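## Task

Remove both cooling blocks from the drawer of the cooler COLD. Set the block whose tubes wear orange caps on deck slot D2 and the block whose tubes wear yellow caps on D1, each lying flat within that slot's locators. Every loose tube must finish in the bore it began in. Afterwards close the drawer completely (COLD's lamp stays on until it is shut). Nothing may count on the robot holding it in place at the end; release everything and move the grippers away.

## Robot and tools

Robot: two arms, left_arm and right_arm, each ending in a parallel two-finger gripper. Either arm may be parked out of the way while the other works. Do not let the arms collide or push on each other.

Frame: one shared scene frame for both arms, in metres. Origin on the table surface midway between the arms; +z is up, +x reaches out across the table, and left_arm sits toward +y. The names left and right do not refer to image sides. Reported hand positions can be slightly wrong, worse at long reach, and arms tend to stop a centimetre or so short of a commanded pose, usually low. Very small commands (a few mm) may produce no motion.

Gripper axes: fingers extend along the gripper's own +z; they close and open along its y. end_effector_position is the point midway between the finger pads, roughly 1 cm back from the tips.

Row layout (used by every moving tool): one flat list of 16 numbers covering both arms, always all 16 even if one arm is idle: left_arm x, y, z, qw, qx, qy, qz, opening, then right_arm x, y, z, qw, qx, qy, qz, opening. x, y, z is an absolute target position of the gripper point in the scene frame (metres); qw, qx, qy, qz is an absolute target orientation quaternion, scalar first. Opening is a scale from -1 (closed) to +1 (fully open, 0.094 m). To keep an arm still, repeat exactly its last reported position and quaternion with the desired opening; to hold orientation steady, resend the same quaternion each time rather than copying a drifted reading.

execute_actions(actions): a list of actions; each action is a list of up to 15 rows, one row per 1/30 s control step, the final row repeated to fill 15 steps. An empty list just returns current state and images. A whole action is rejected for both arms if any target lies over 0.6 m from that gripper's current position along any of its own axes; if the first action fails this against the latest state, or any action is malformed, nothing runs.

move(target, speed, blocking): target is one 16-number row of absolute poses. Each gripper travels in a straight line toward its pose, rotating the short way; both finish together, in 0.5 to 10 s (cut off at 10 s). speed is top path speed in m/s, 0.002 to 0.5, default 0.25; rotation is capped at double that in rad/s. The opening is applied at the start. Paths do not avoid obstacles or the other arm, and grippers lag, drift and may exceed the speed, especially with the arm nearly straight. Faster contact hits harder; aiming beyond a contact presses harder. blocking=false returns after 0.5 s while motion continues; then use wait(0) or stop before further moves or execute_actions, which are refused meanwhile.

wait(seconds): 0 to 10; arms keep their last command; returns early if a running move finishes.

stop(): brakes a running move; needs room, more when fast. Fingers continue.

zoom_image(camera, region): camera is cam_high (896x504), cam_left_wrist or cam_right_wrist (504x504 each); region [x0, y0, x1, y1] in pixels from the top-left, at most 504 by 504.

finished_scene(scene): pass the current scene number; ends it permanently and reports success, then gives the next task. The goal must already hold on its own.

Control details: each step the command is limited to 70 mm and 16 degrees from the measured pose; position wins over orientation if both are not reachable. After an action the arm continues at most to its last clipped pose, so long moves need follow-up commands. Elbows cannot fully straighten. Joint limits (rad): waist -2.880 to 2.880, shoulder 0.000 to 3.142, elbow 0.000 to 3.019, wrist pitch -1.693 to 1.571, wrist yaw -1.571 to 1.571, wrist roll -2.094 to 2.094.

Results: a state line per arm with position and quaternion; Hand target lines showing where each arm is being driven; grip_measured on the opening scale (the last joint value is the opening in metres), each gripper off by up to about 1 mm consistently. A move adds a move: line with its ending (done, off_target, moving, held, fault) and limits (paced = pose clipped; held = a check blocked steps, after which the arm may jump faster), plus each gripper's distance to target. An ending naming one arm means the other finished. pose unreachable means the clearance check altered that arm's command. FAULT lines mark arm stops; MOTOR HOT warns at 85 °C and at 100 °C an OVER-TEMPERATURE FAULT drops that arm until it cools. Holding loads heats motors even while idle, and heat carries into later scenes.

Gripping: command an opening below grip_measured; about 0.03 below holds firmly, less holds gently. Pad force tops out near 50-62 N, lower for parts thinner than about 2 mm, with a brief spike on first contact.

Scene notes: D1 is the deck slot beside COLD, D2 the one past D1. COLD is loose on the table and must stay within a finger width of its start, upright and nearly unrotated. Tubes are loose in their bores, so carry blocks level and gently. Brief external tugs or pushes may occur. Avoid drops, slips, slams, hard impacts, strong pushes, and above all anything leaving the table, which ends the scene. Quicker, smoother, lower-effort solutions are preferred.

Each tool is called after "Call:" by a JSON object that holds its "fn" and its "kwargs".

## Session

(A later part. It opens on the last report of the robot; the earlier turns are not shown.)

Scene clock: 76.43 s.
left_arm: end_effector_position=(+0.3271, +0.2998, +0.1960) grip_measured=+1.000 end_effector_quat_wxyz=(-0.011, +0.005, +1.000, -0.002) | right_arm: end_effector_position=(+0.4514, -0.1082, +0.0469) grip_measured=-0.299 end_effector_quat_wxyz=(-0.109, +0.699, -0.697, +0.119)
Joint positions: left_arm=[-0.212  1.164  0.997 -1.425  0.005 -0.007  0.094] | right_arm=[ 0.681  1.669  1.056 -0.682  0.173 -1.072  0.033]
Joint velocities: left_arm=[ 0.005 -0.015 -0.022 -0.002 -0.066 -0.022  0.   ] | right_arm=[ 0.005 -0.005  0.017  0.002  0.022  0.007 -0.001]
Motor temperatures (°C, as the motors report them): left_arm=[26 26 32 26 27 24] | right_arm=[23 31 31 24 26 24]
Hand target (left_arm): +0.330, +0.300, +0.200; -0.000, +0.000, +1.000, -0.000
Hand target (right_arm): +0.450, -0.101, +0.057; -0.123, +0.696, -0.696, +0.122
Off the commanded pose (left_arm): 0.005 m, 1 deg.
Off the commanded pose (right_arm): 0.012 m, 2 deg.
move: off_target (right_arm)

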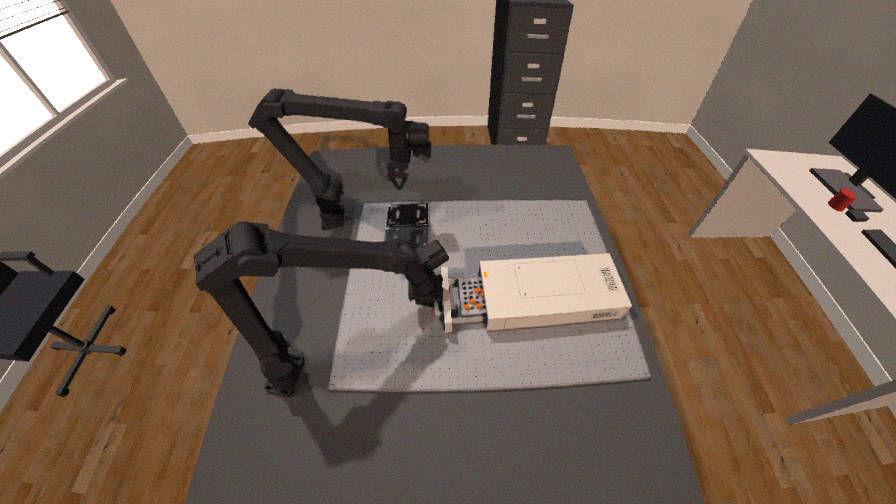

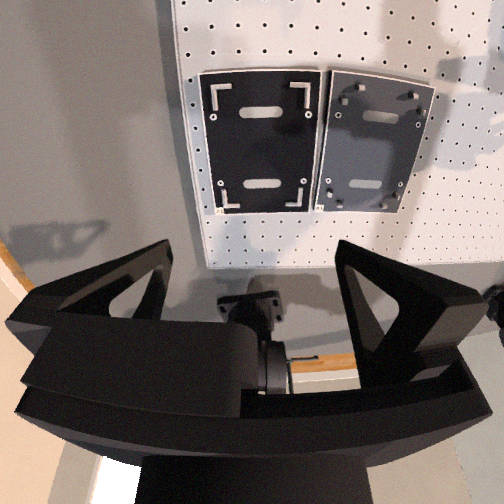

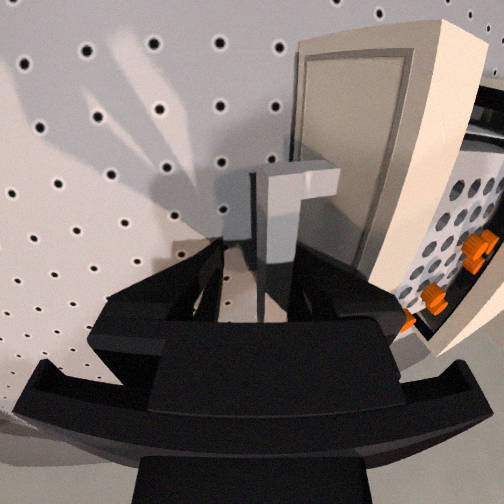

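Call:
{"fn": "move", "kwargs": {"target": [0.33,0.3,0.2,0,0,1,0,1,0.35,-0.1,0.056,0.123,-0.696,0.696,-0.123,-0.3], "speed": 0.04}}

Call:
{"fn": "zoom_image", "kwargs": {"camera": "cam_high", "region": [360,230,640,360]}}

Scene clock: 87.30 s.
left_arm: end_effector_position=(+0.3271, +0.2998, +0.1960) grip_measured=+1.000 end_effector_quat_wxyz=(-0.011, +0.005, +1.000, -0.002) | right_arm: end_effector_position=(+0.3516, -0.1046, +0.0486) grip_measured=-0.299 end_effector_quat_wxyz=(-0.109, +0.698, -0.697, +0.122)
Joint positions: left_arm=[-0.212  1.164  0.997 -1.425  0.005 -0.007  0.094] | right_arm=[ 0.824  1.481  0.832 -0.672  0.215 -0.93   0.033]
Joint velocities: left_arm=[-0.005 -0.005 -0.012 -0.002 -0.022  0.081  0.   ] | right_arm=[-0.015 -0.015 -0.002  0.002 -0.095 -0.007 -0.   ]
Motor temperatures (°C, as the motors report them): left_arm=[26 26 32 26 27 24] | right_arm=[23 31 30 24 26 24]
Hand target (left_arm): +0.330, +0.300, +0.200; -0.000, +0.000, +1.000, -0.000
Hand target (right_arm): +0.349, -0.098, +0.055; -0.123, +0.696, -0.697, +0.121
Off the commanded pose (left_arm): 0.005 m, 1 deg.
Off the commanded pose (right_arm): 0.009 m, 2 deg.
move: done

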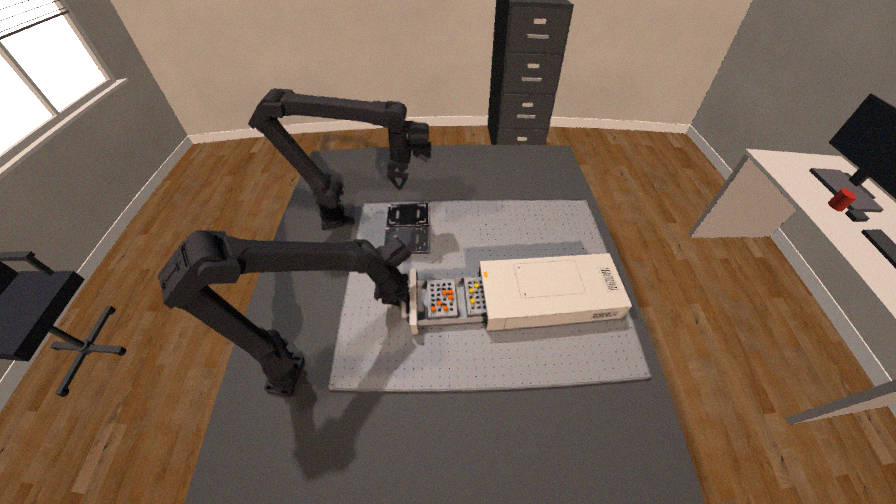

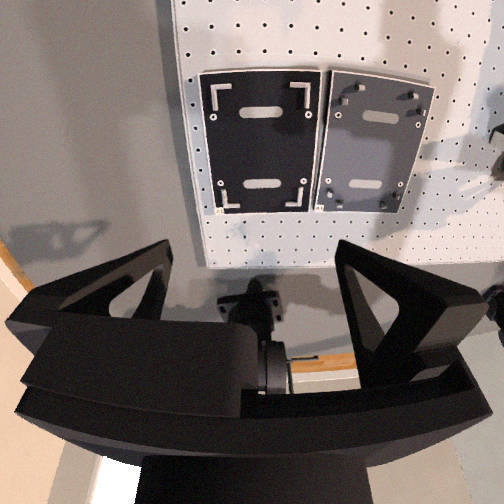

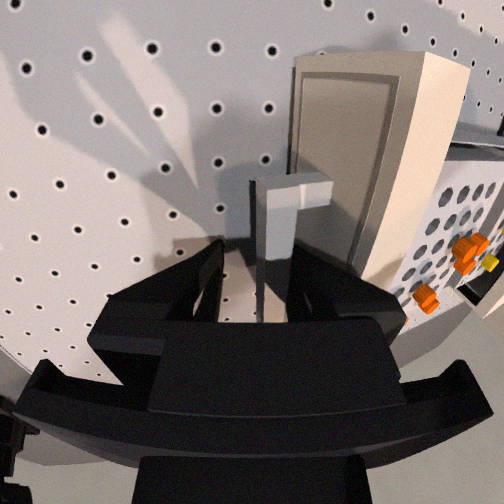

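Region (360, 230, 640, 360) of cam_high's 896x504 image, scaled by 1.800, with more detail than that image has; it fills the top 234 rows of this view, and the rest is white.

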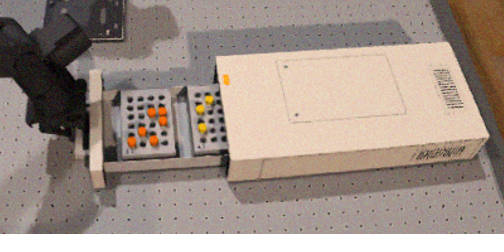

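Call:
{"fn": "move", "kwargs": {"target": [0.33,0.3,0.2,0,0,1,0,1,0.29,-0.1,0.056,0.123,-0.696,0.696,-0.123,-0.3], "speed": 0.025}}

Call:
{"fn": "zoom_image", "kwargs": {"camera": "cam_high", "region": [360,230,640,360]}}

Scene clock: 94.90 s.
left_arm: end_effector_position=(+0.3271, +0.2998, +0.1960) grip_measured=+1.000 end_effector_quat_wxyz=(-0.011, +0.005, +1.000, -0.002) | right_arm: end_effector_position=(+0.2969, -0.1006, +0.0522) grip_measured=-0.299 end_effector_quat_wxyz=(-0.123, +0.695, -0.698, +0.124)
Joint positions: left_arm=[-0.212  1.164  0.997 -1.425  0.005 -0.007  0.094] | right_arm=[ 0.935  1.366  0.721 -0.672  0.246 -0.818  0.033]
Joint velocities: left_arm=[-0.015 -0.005  0.027 -0.012 -0.007 -0.022  0.   ] | right_arm=[-0.005 -0.005  0.002 -0.012 -0.051 -0.022 -0.001]
Motor temperatures (°C, as the motors report them): left_arm=[26 26 32 26 27 24] | right_arm=[23 30 30 24 26 24]
Hand target (left_arm): +0.330, +0.300, +0.200; -0.000, +0.000, +1.000, -0.000
Hand target (right_arm): +0.290, -0.099, +0.055; -0.123, +0.696, -0.696, +0.122
Off the commanded pose (left_arm): 0.005 m, 1 deg.
Off the commanded pose (right_arm): 0.008 m, 0 deg.
move: done

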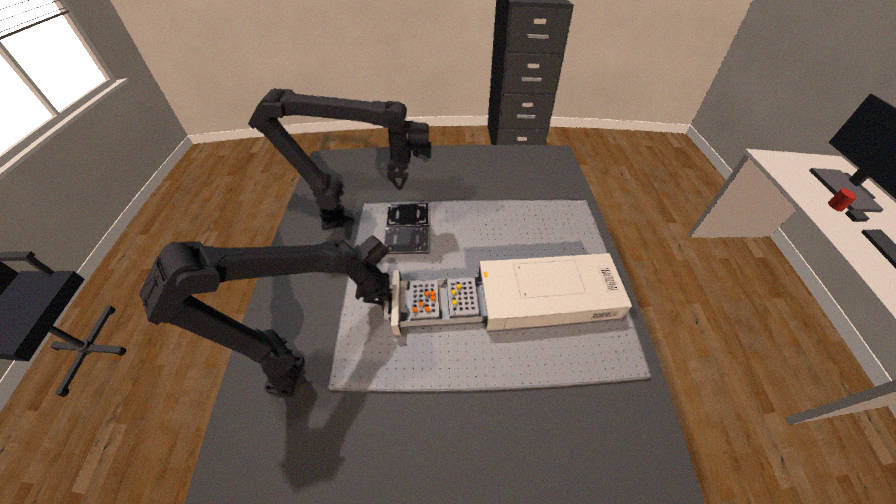

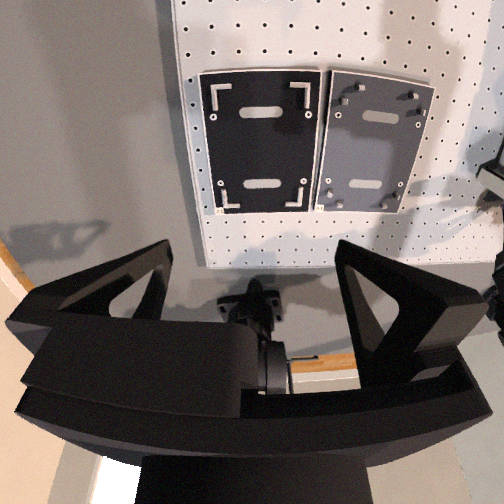

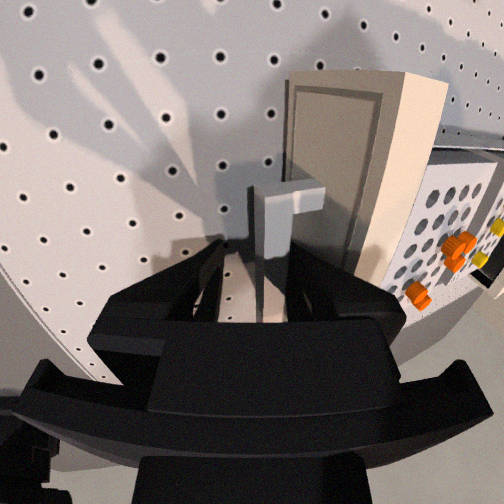

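Region (360, 230, 640, 360) of cam_high's 896x504 image, scaled by 1.800, with more detail than that image has; it fills the top 234 rows of this view, and the rest is white.

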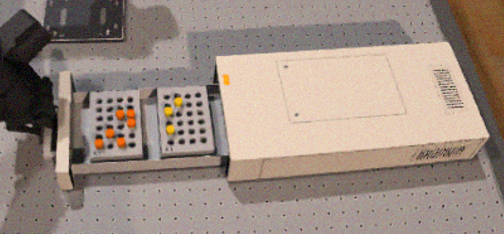

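Call:
{"fn": "move", "kwargs": {"target": [0.33,0.3,0.2,0,0,1,0,1,0.296,-0.1,0.13,0.123,-0.696,0.696,-0.123,-0.3], "speed": 0.07}}

Call:
{"fn": "move", "kwargs": {"target": [0.41,-0.1,0.19,0,0.707,0.707,0,1,0.3,-0.45,0.2,0,-0.707,0.707,0,1]}}

Scene clock: 103.67 s.
left_arm: end_effector_position=(+0.3271, +0.2998, +0.1960) grip_measured=+1.000 end_effector_quat_wxyz=(-0.011, +0.005, +1.000, -0.002) | right_arm: end_effector_position=(+0.2843, -0.1131, +0.1089) grip_measured=-0.299 end_effector_quat_wxyz=(-0.101, +0.698, -0.698, +0.124)
Joint positions: left_arm=[-0.212  1.164  0.997 -1.425  0.005 -0.007  0.094] | right_arm=[ 0.935  1.246  0.794 -0.91   0.246 -0.817  0.033]
Joint velocities: left_arm=[-0.015  0.005  0.002  0.012  0.007  0.037  0.   ] | right_arm=[ 0.005 -0.015 -0.012 -0.007 -0.095 -0.007 -0.   ]
Motor temperatures (°C, as the motors report them): left_arm=[26 26 33 26 27 24] | right_arm=[23 30 30 24 26 24]
Hand target (left_arm): +0.330, +0.300, +0.200; -0.000, +0.000, +1.000, -0.000
Hand target (right_arm): +0.294, -0.102, +0.131; -0.123, +0.696, -0.696, +0.123
Off the commanded pose (left_arm): 0.005 m, 1 deg.
Off the commanded pose (right_arm): 0.027 m, 3 deg.
move: off_target (right_arm)

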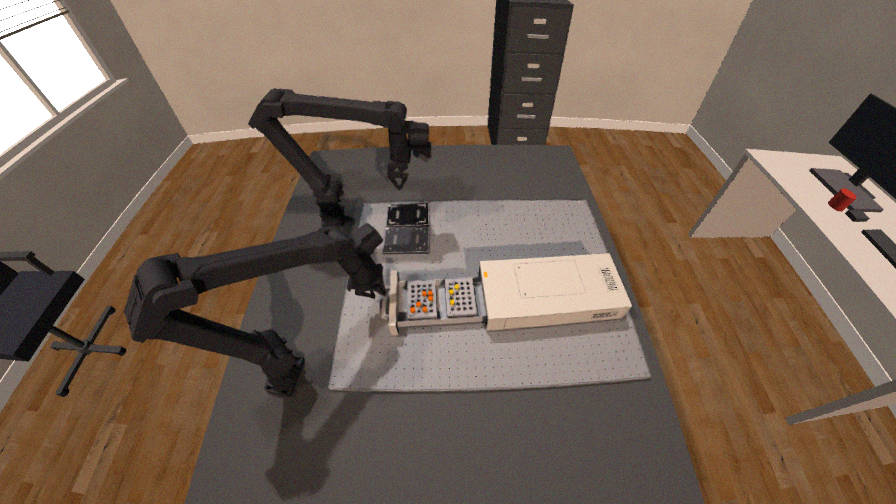

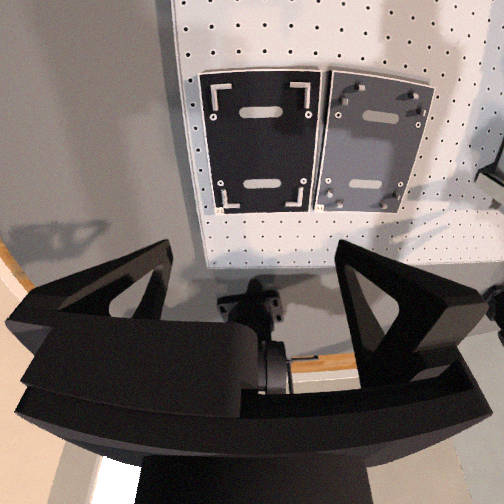

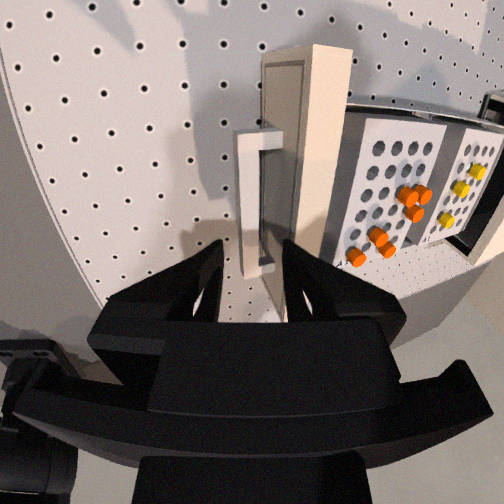

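Scene clock: 107.30 s.
left_arm: end_effector_position=(+0.3974, -0.0898, +0.1709) grip_measured=+1.000 end_effector_quat_wxyz=(-0.017, +0.701, +0.713, -0.006) | right_arm: end_effector_position=(+0.2838, -0.4469, +0.1856) grip_measured=+1.000 end_effector_quat_wxyz=(+0.009, +0.704, -0.710, +0.001)
Joint positions: left_arm=[-1.001  1.812  1.64  -1.432  0.013  0.747  0.094] | right_arm=[-0.207  1.157  0.965 -1.383  0.017 -1.925  0.094]
Joint velocities: left_arm=[-0.005  0.005  0.007 -0.007  0.022  0.066  0.   ] | right_arm=[-0.015 -0.005 -0.007  0.022 -0.007 -0.066  0.   ]
Motor temperatures (°C, as the motors report them): left_arm=[26 26 34 26 27 24] | right_arm=[23 29 31 23 26 24]
Hand target (left_arm): +0.407, -0.102, +0.192; +0.005, +0.707, +0.707, -0.009
Hand target (right_arm): +0.295, -0.454, +0.200; +0.005, +0.706, -0.708, +0.011
Off the commanded pose (left_arm): 0.025 m, 2 deg.
Off the commanded pose (right_arm): 0.022 m, 1 deg.
move: off_target (left_arm, right_arm)

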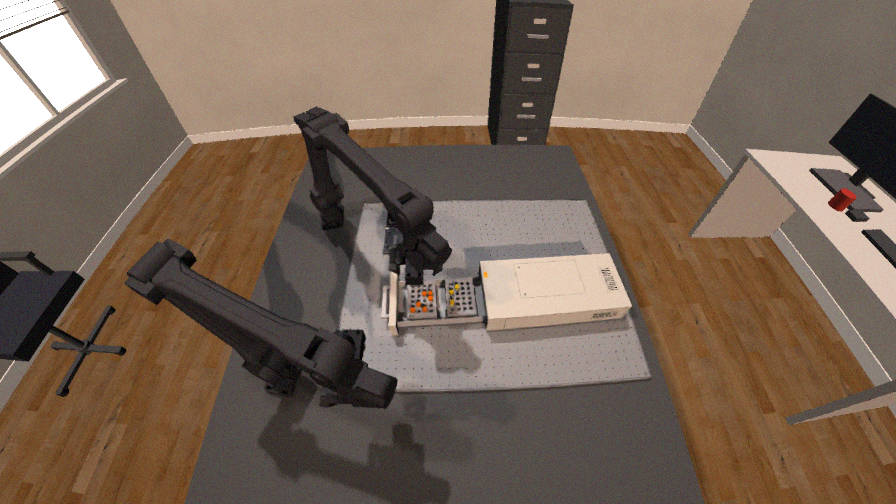

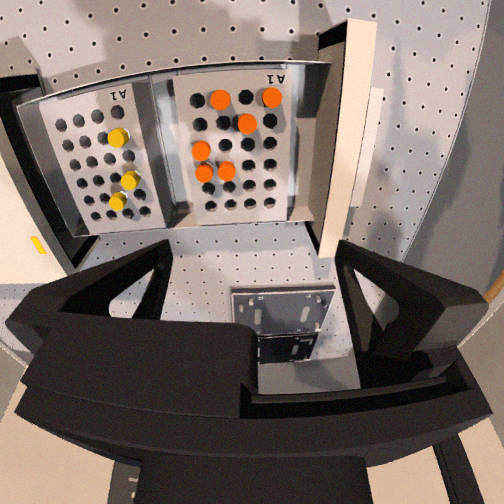

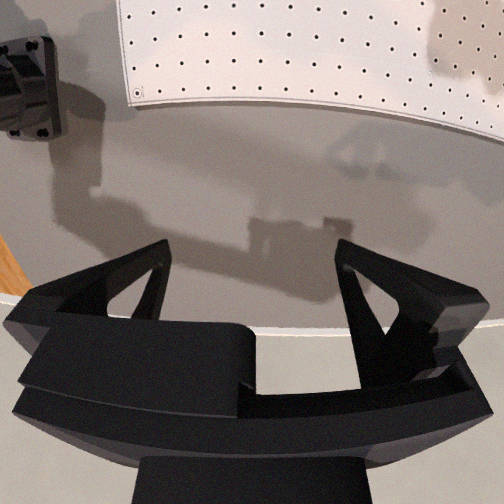

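Call:
{"fn": "move", "kwargs": {"target": [0.42,-0.118,0.115,0,0.707,0.707,0,1,0.3,-0.45,0.2,0,-0.707,0.707,0,1], "speed": 0.08}}

Scene clock: 117.57 s.
left_arm: end_effector_position=(+0.4189, -0.1109, +0.1154) grip_measured=+1.000 end_effector_quat_wxyz=(-0.009, +0.702, +0.712, -0.002) | right_arm: end_effector_position=(+0.2871, -0.4454, +0.1864) grip_measured=+1.000 end_effector_quat_wxyz=(+0.005, +0.705, -0.709, -0.008)
Joint positions: left_arm=[-1.002  1.913  1.64  -1.315  0.005  0.75   0.094] | right_arm=[-0.207  1.174  0.979 -1.396  0.003 -1.927  0.094]
Joint velocities: left_arm=[-0.005  0.005 -0.007  0.007  0.007 -0.007  0.   ] | right_arm=[ 0.015 -0.015  0.007 -0.007 -0.051 -0.007  0.   ]
Motor temperatures (°C, as the motors report them): left_arm=[26 27 36 26 27 24] | right_arm=[23 29 34 23 26 24]
Hand target (left_arm): +0.420, -0.118, +0.115; -0.000, +0.707, +0.707, -0.000
Hand target (right_arm): +0.299, -0.450, +0.200; -0.000, +0.707, -0.707, +0.000
Off the commanded pose (left_arm): 0.007 m, 1 deg.
Off the commanded pose (right_arm): 0.019 m, 1 deg.
move: off_target (right_arm)

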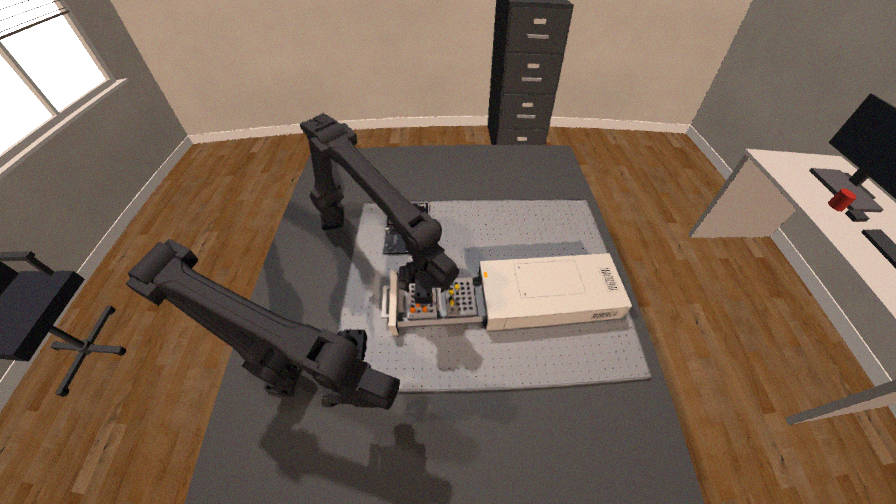

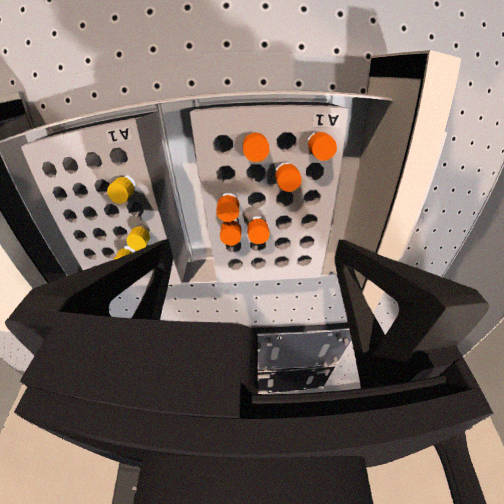

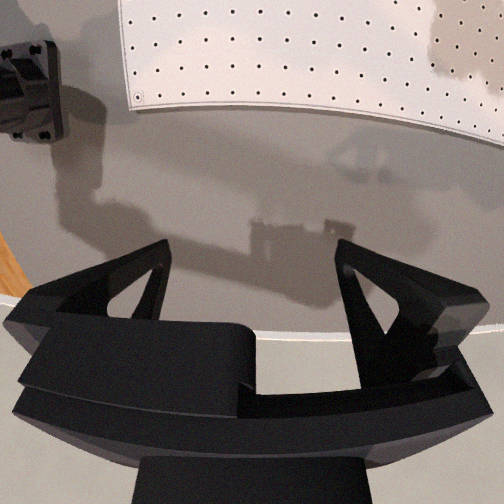

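Call:
{"fn": "move", "kwargs": {"target": [0.408,-0.116,0.085,0,0.707,0.707,0,1,0.3,-0.45,0.2,0,-0.707,0.707,0,1], "speed": 0.04}}

Scene clock: 123.90 s.
left_arm: end_effector_position=(+0.4085, -0.1122, +0.0886) grip_measured=+1.000 end_effector_quat_wxyz=(-0.004, +0.708, +0.707, -0.002) | right_arm: end_effector_position=(+0.2871, -0.4454, +0.1864) grip_measured=+1.000 end_effector_quat_wxyz=(+0.005, +0.705, -0.709, -0.008)
Joint positions: left_arm=[-1.017  1.913  1.566 -1.232  0.005  0.75   0.094] | right_arm=[-0.207  1.174  0.979 -1.396  0.003 -1.927  0.094]
Joint velocities: left_arm=[-0.005  0.015 -0.007  0.002 -0.051 -0.037  0.   ] | right_arm=[-0.005 -0.005 -0.012  0.007 -0.007 -0.037  0.   ]
Motor temperatures (°C, as the motors report them): left_arm=[26 28 35 26 27 24] | right_arm=[23 29 35 23 26 24]
Hand target (left_arm): +0.408, -0.116, +0.085; -0.000, +0.707, +0.707, -0.000
Hand target (right_arm): +0.299, -0.450, +0.200; -0.000, +0.707, -0.707, +0.000
Off the commanded pose (left_arm): 0.005 m, 1 deg.
Off the commanded pose (right_arm): 0.019 m, 1 deg.
move: off_target (right_arm)

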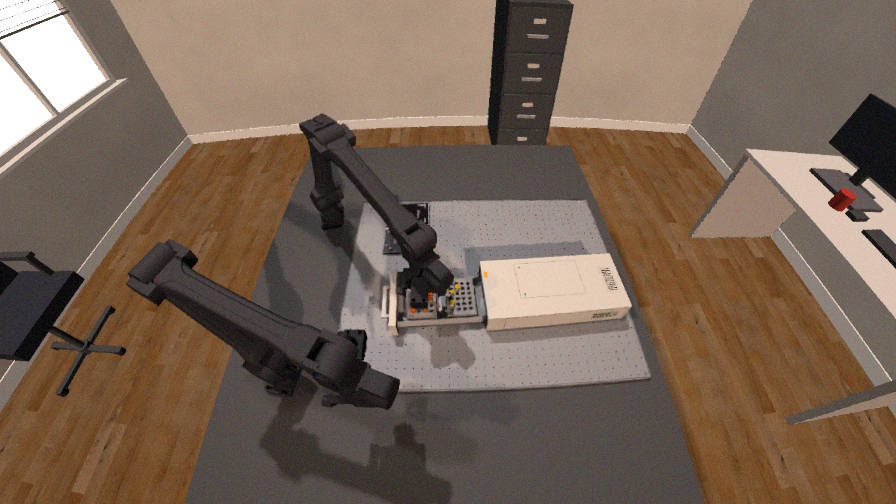

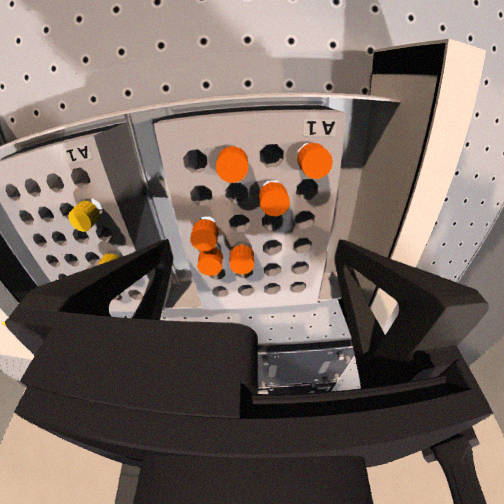

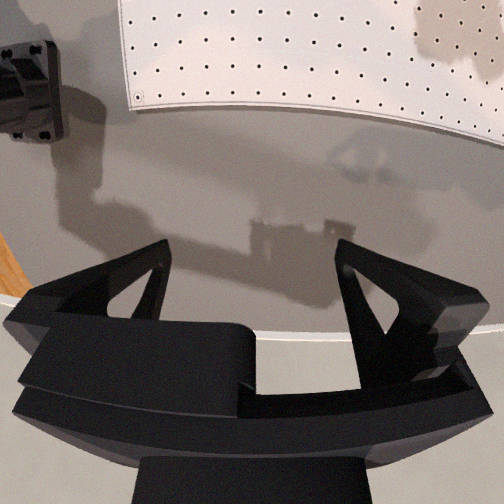

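Call:
{"fn": "move", "kwargs": {"target": [0.408,-0.116,0.08,0,0.685,0.728,0,1,0.3,-0.45,0.2,0,-0.707,0.707,0,1], "speed": 0.04}}

Call:
{"fn": "move", "kwargs": {"target": [0.408,-0.116,0.048,0,0.685,0.728,0,1,0.3,-0.45,0.2,0,-0.707,0.707,0,1], "speed": 0.025}}

Scene clock: 131.47 s.
left_arm: end_effector_position=(+0.4086, -0.1123, +0.0861) grip_measured=+1.000 end_effector_quat_wxyz=(-0.002, +0.689, +0.725, -0.002) | right_arm: end_effector_position=(+0.2871, -0.4454, +0.1864) grip_measured=+1.000 end_effector_quat_wxyz=(+0.005, +0.705, -0.709, -0.008)
Joint positions: left_arm=[-1.017  1.913  1.559 -1.221  0.005  0.697  0.094] | right_arm=[-0.207  1.174  0.979 -1.396  0.003 -1.927  0.094]
Joint velocities: left_arm=[-0.005  0.005 -0.007 -0.002 -0.081 -0.022  0.   ] | right_arm=[ 0.005 -0.005 -0.012 -0.007 -0.007 -0.095  0.   ]
Motor temperatures (°C, as the motors report them): left_arm=[26 29 34 26 27 24] | right_arm=[23 28 36 23 26 24]
Hand target (left_arm): +0.408, -0.116, +0.080; -0.000, +0.685, +0.728, -0.000
Hand target (right_arm): +0.299, -0.450, +0.200; -0.000, +0.707, -0.707, +0.000
Off the commanded pose (left_arm): 0.007 m, 1 deg.
Off the commanded pose (right_arm): 0.019 m, 1 deg.
move: off_target (right_arm)

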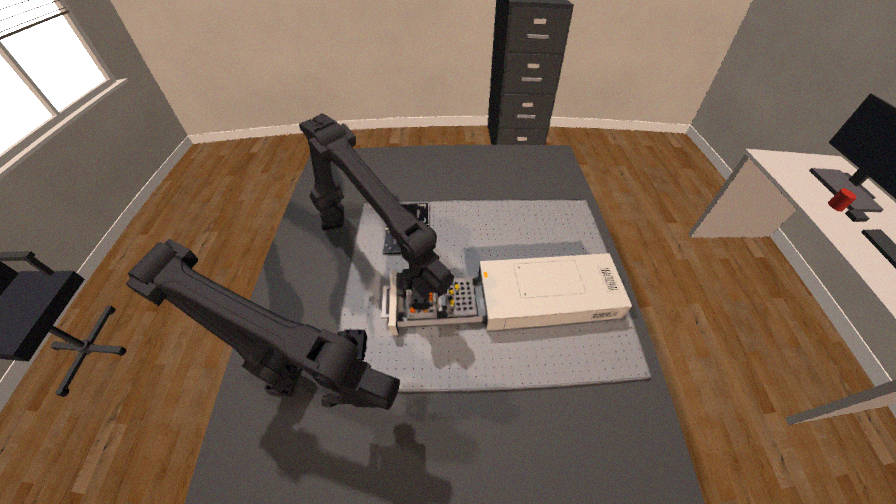

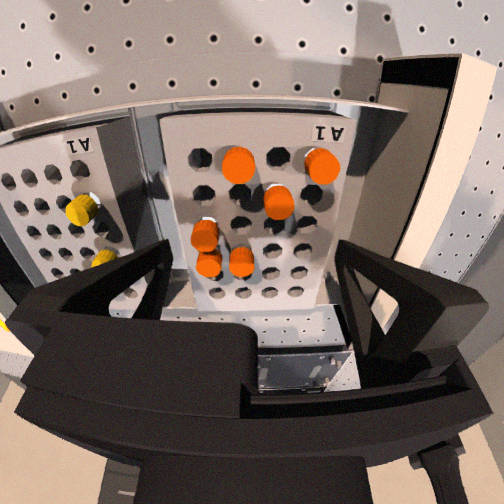

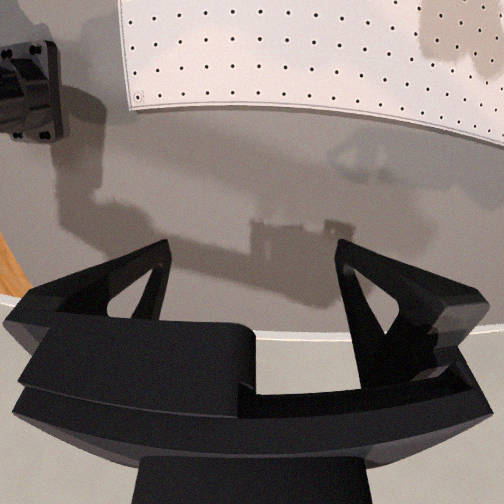

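Scene clock: 133.33 s.
left_arm: end_effector_position=(+0.4092, -0.1130, +0.0551) grip_measured=+1.000 end_effector_quat_wxyz=(-0.001, +0.688, +0.726, -0.002) | right_arm: end_effector_position=(+0.2871, -0.4454, +0.1864) grip_measured=+1.000 end_effector_quat_wxyz=(+0.005, +0.705, -0.709, -0.008)
Joint positions: left_arm=[-1.017  1.945  1.521 -1.148  0.005  0.694  0.094] | right_arm=[-0.207  1.174  0.979 -1.396  0.003 -1.927  0.094]
Joint velocities: left_arm=[-0.005 -0.005 -0.002 -0.012 -0.051 -0.081  0.   ] | right_arm=[ 0.005 -0.005  0.012 -0.017 -0.022 -0.022  0.   ]
Motor temperatures (°C, as the motors report them): left_arm=[26 29 34 26 27 24] | right_arm=[23 28 36 23 26 24]
Hand target (left_arm): +0.408, -0.116, +0.048; +0.000, +0.685, +0.728, -0.000
Hand target (right_arm): +0.299, -0.450, +0.200; -0.000, +0.707, -0.707, +0.000
Off the commanded pose (left_arm): 0.008 m, 0 deg.
Off the commanded pose (right_arm): 0.019 m, 1 deg.
move: off_target (right_arm)

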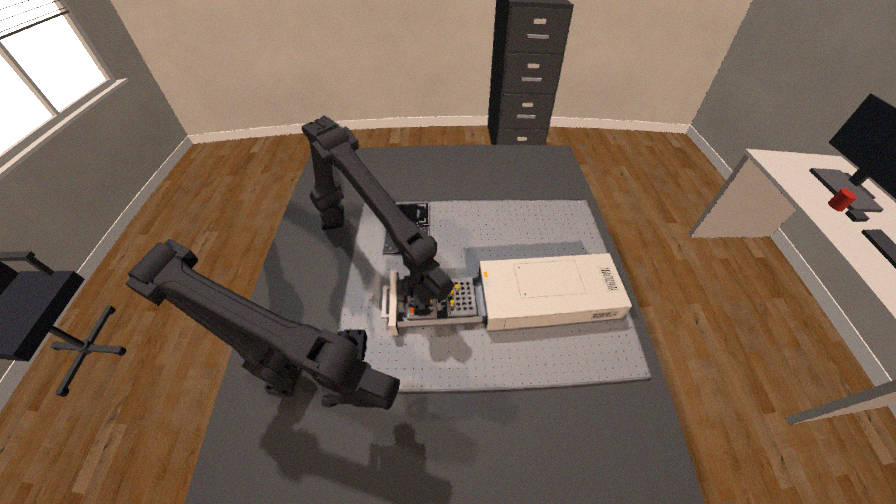

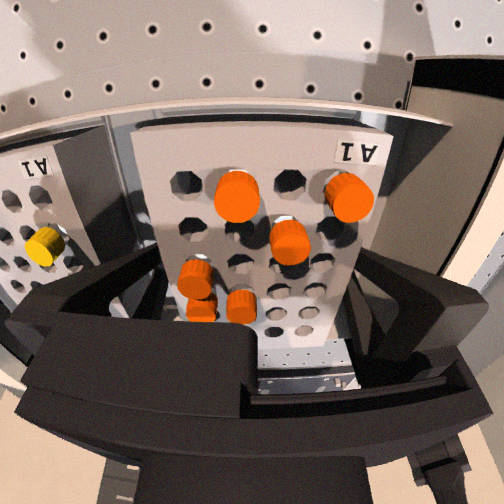

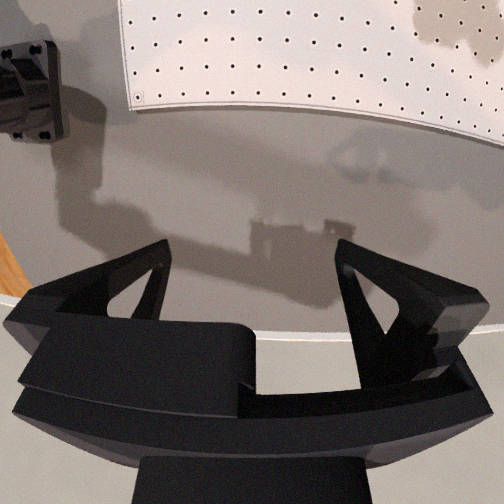

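Call:
{"fn": "move", "kwargs": {"target": [0.408,-0.101,0.046,0,0.685,0.728,0,1,0.3,-0.45,0.2,0,-0.707,0.707,0,1], "speed": 0.02}}

Call:
{"fn": "move", "kwargs": {"target": [0.408,-0.101,0.046,0,0.685,0.728,0,0.76,0.3,-0.45,0.2,0,-0.707,0.707,0,1]}}

Scene clock: 139.67 s.
left_arm: end_effector_position=(+0.4047, -0.1080, +0.0482) grip_measured=+1.000 end_effector_quat_wxyz=(-0.002, +0.688, +0.726, -0.002) | right_arm: end_effector_position=(+0.2871, -0.4454, +0.1864) grip_measured=+1.000 end_effector_quat_wxyz=(+0.005, +0.705, -0.709, -0.008)
Joint positions: left_arm=[-1.017  1.938  1.49  -1.126  0.004  0.694  0.094] | right_arm=[-0.207  1.174  0.979 -1.396  0.003 -1.927  0.094]
Joint velocities: left_arm=[-0.005  0.005 -0.012 -0.022 -0.022  0.051  0.   ] | right_arm=[-0.005 -0.005 -0.007 -0.002  0.051  0.007  0.   ]
Motor temperatures (°C, as the motors report them): left_arm=[26 29 33 26 27 24] | right_arm=[23 28 36 23 26 24]
Hand target (left_arm): +0.408, -0.101, +0.046; -0.000, +0.685, +0.728, +0.000
Hand target (right_arm): +0.299, -0.450, +0.200; -0.000, +0.707, -0.707, +0.000
Off the commanded pose (left_arm): 0.008 m, 0 deg.
Off the commanded pose (right_arm): 0.019 m, 1 deg.
move: off_target (right_arm)

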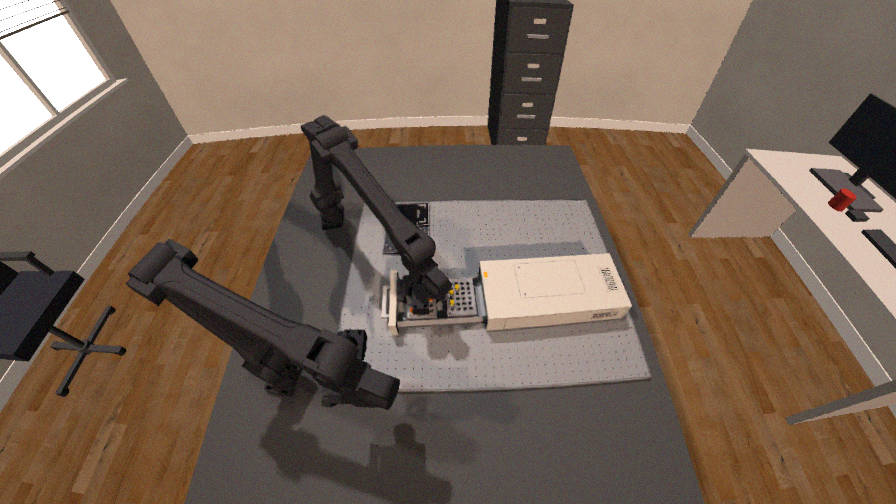

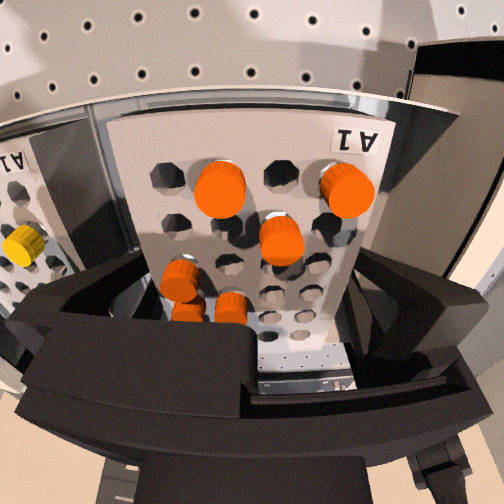

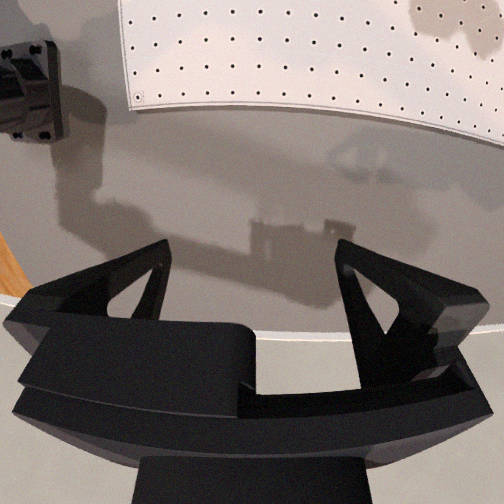

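Scene clock: 140.37 s.
left_arm: end_effector_position=(+0.4056, -0.1075, +0.0482) grip_measured=+0.813 end_effector_quat_wxyz=(-0.001, +0.688, +0.726, +0.000) | right_arm: end_effector_position=(+0.2871, -0.4454, +0.1864) grip_measured=+1.000 end_effector_quat_wxyz=(+0.005, +0.705, -0.709, -0.008)
Joint positions: left_arm=[-1.016  1.938  1.49  -1.125 -0.     0.694  0.085] | right_arm=[-0.207  1.174  0.979 -1.396  0.003 -1.927  0.094]
Joint velocities: left_arm=[-0.015 -0.015  0.007  0.017 -0.022 -0.022  0.   ] | right_arm=[ 0.005  0.005  0.012  0.007 -0.066 -0.037  0.   ]
Motor temperatures (°C, as the motors report them): left_arm=[26 29 33 26 27 24] | right_arm=[23 28 36 23 26 24]
Hand target (left_arm): +0.408, -0.101, +0.046; -0.000, +0.685, +0.728, +0.000
Hand target (right_arm): +0.299, -0.450, +0.200; -0.000, +0.707, -0.707, +0.000
Off the commanded pose (left_arm): 0.007 m, 0 deg.
Off the commanded pose (right_arm): 0.019 m, 1 deg.
move: off_target (right_arm)

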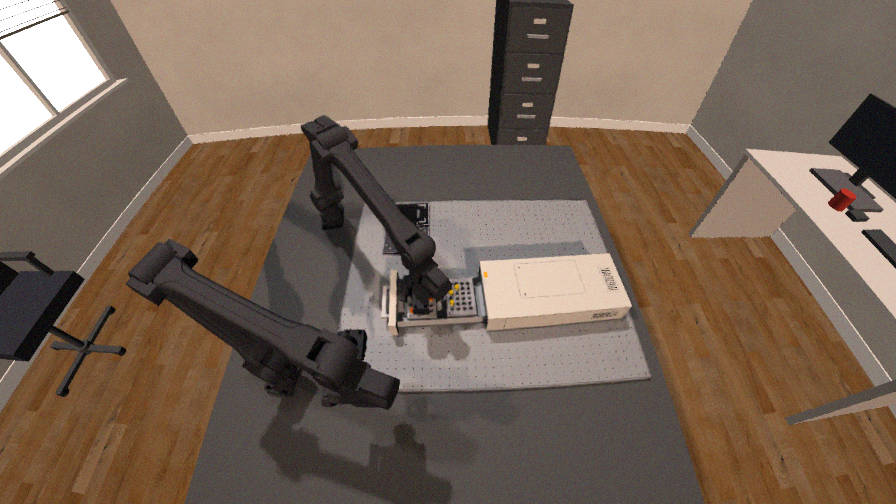

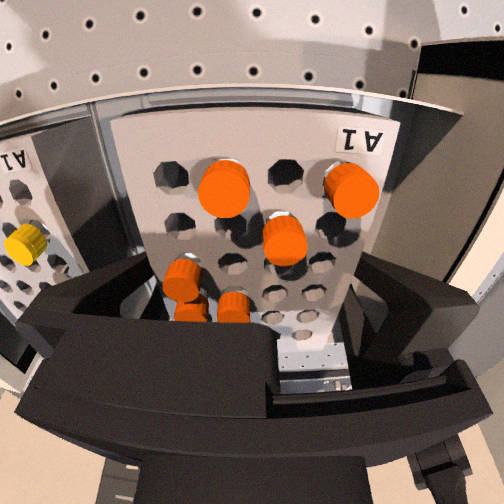

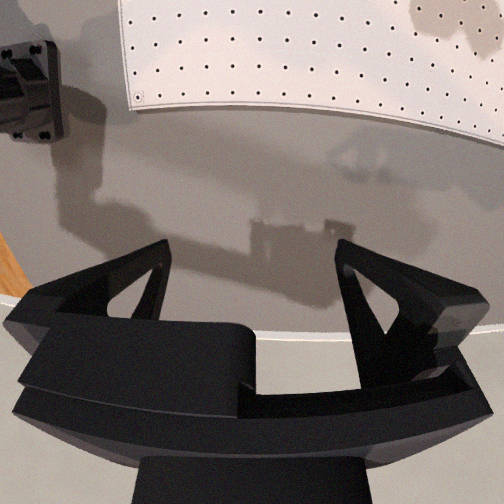

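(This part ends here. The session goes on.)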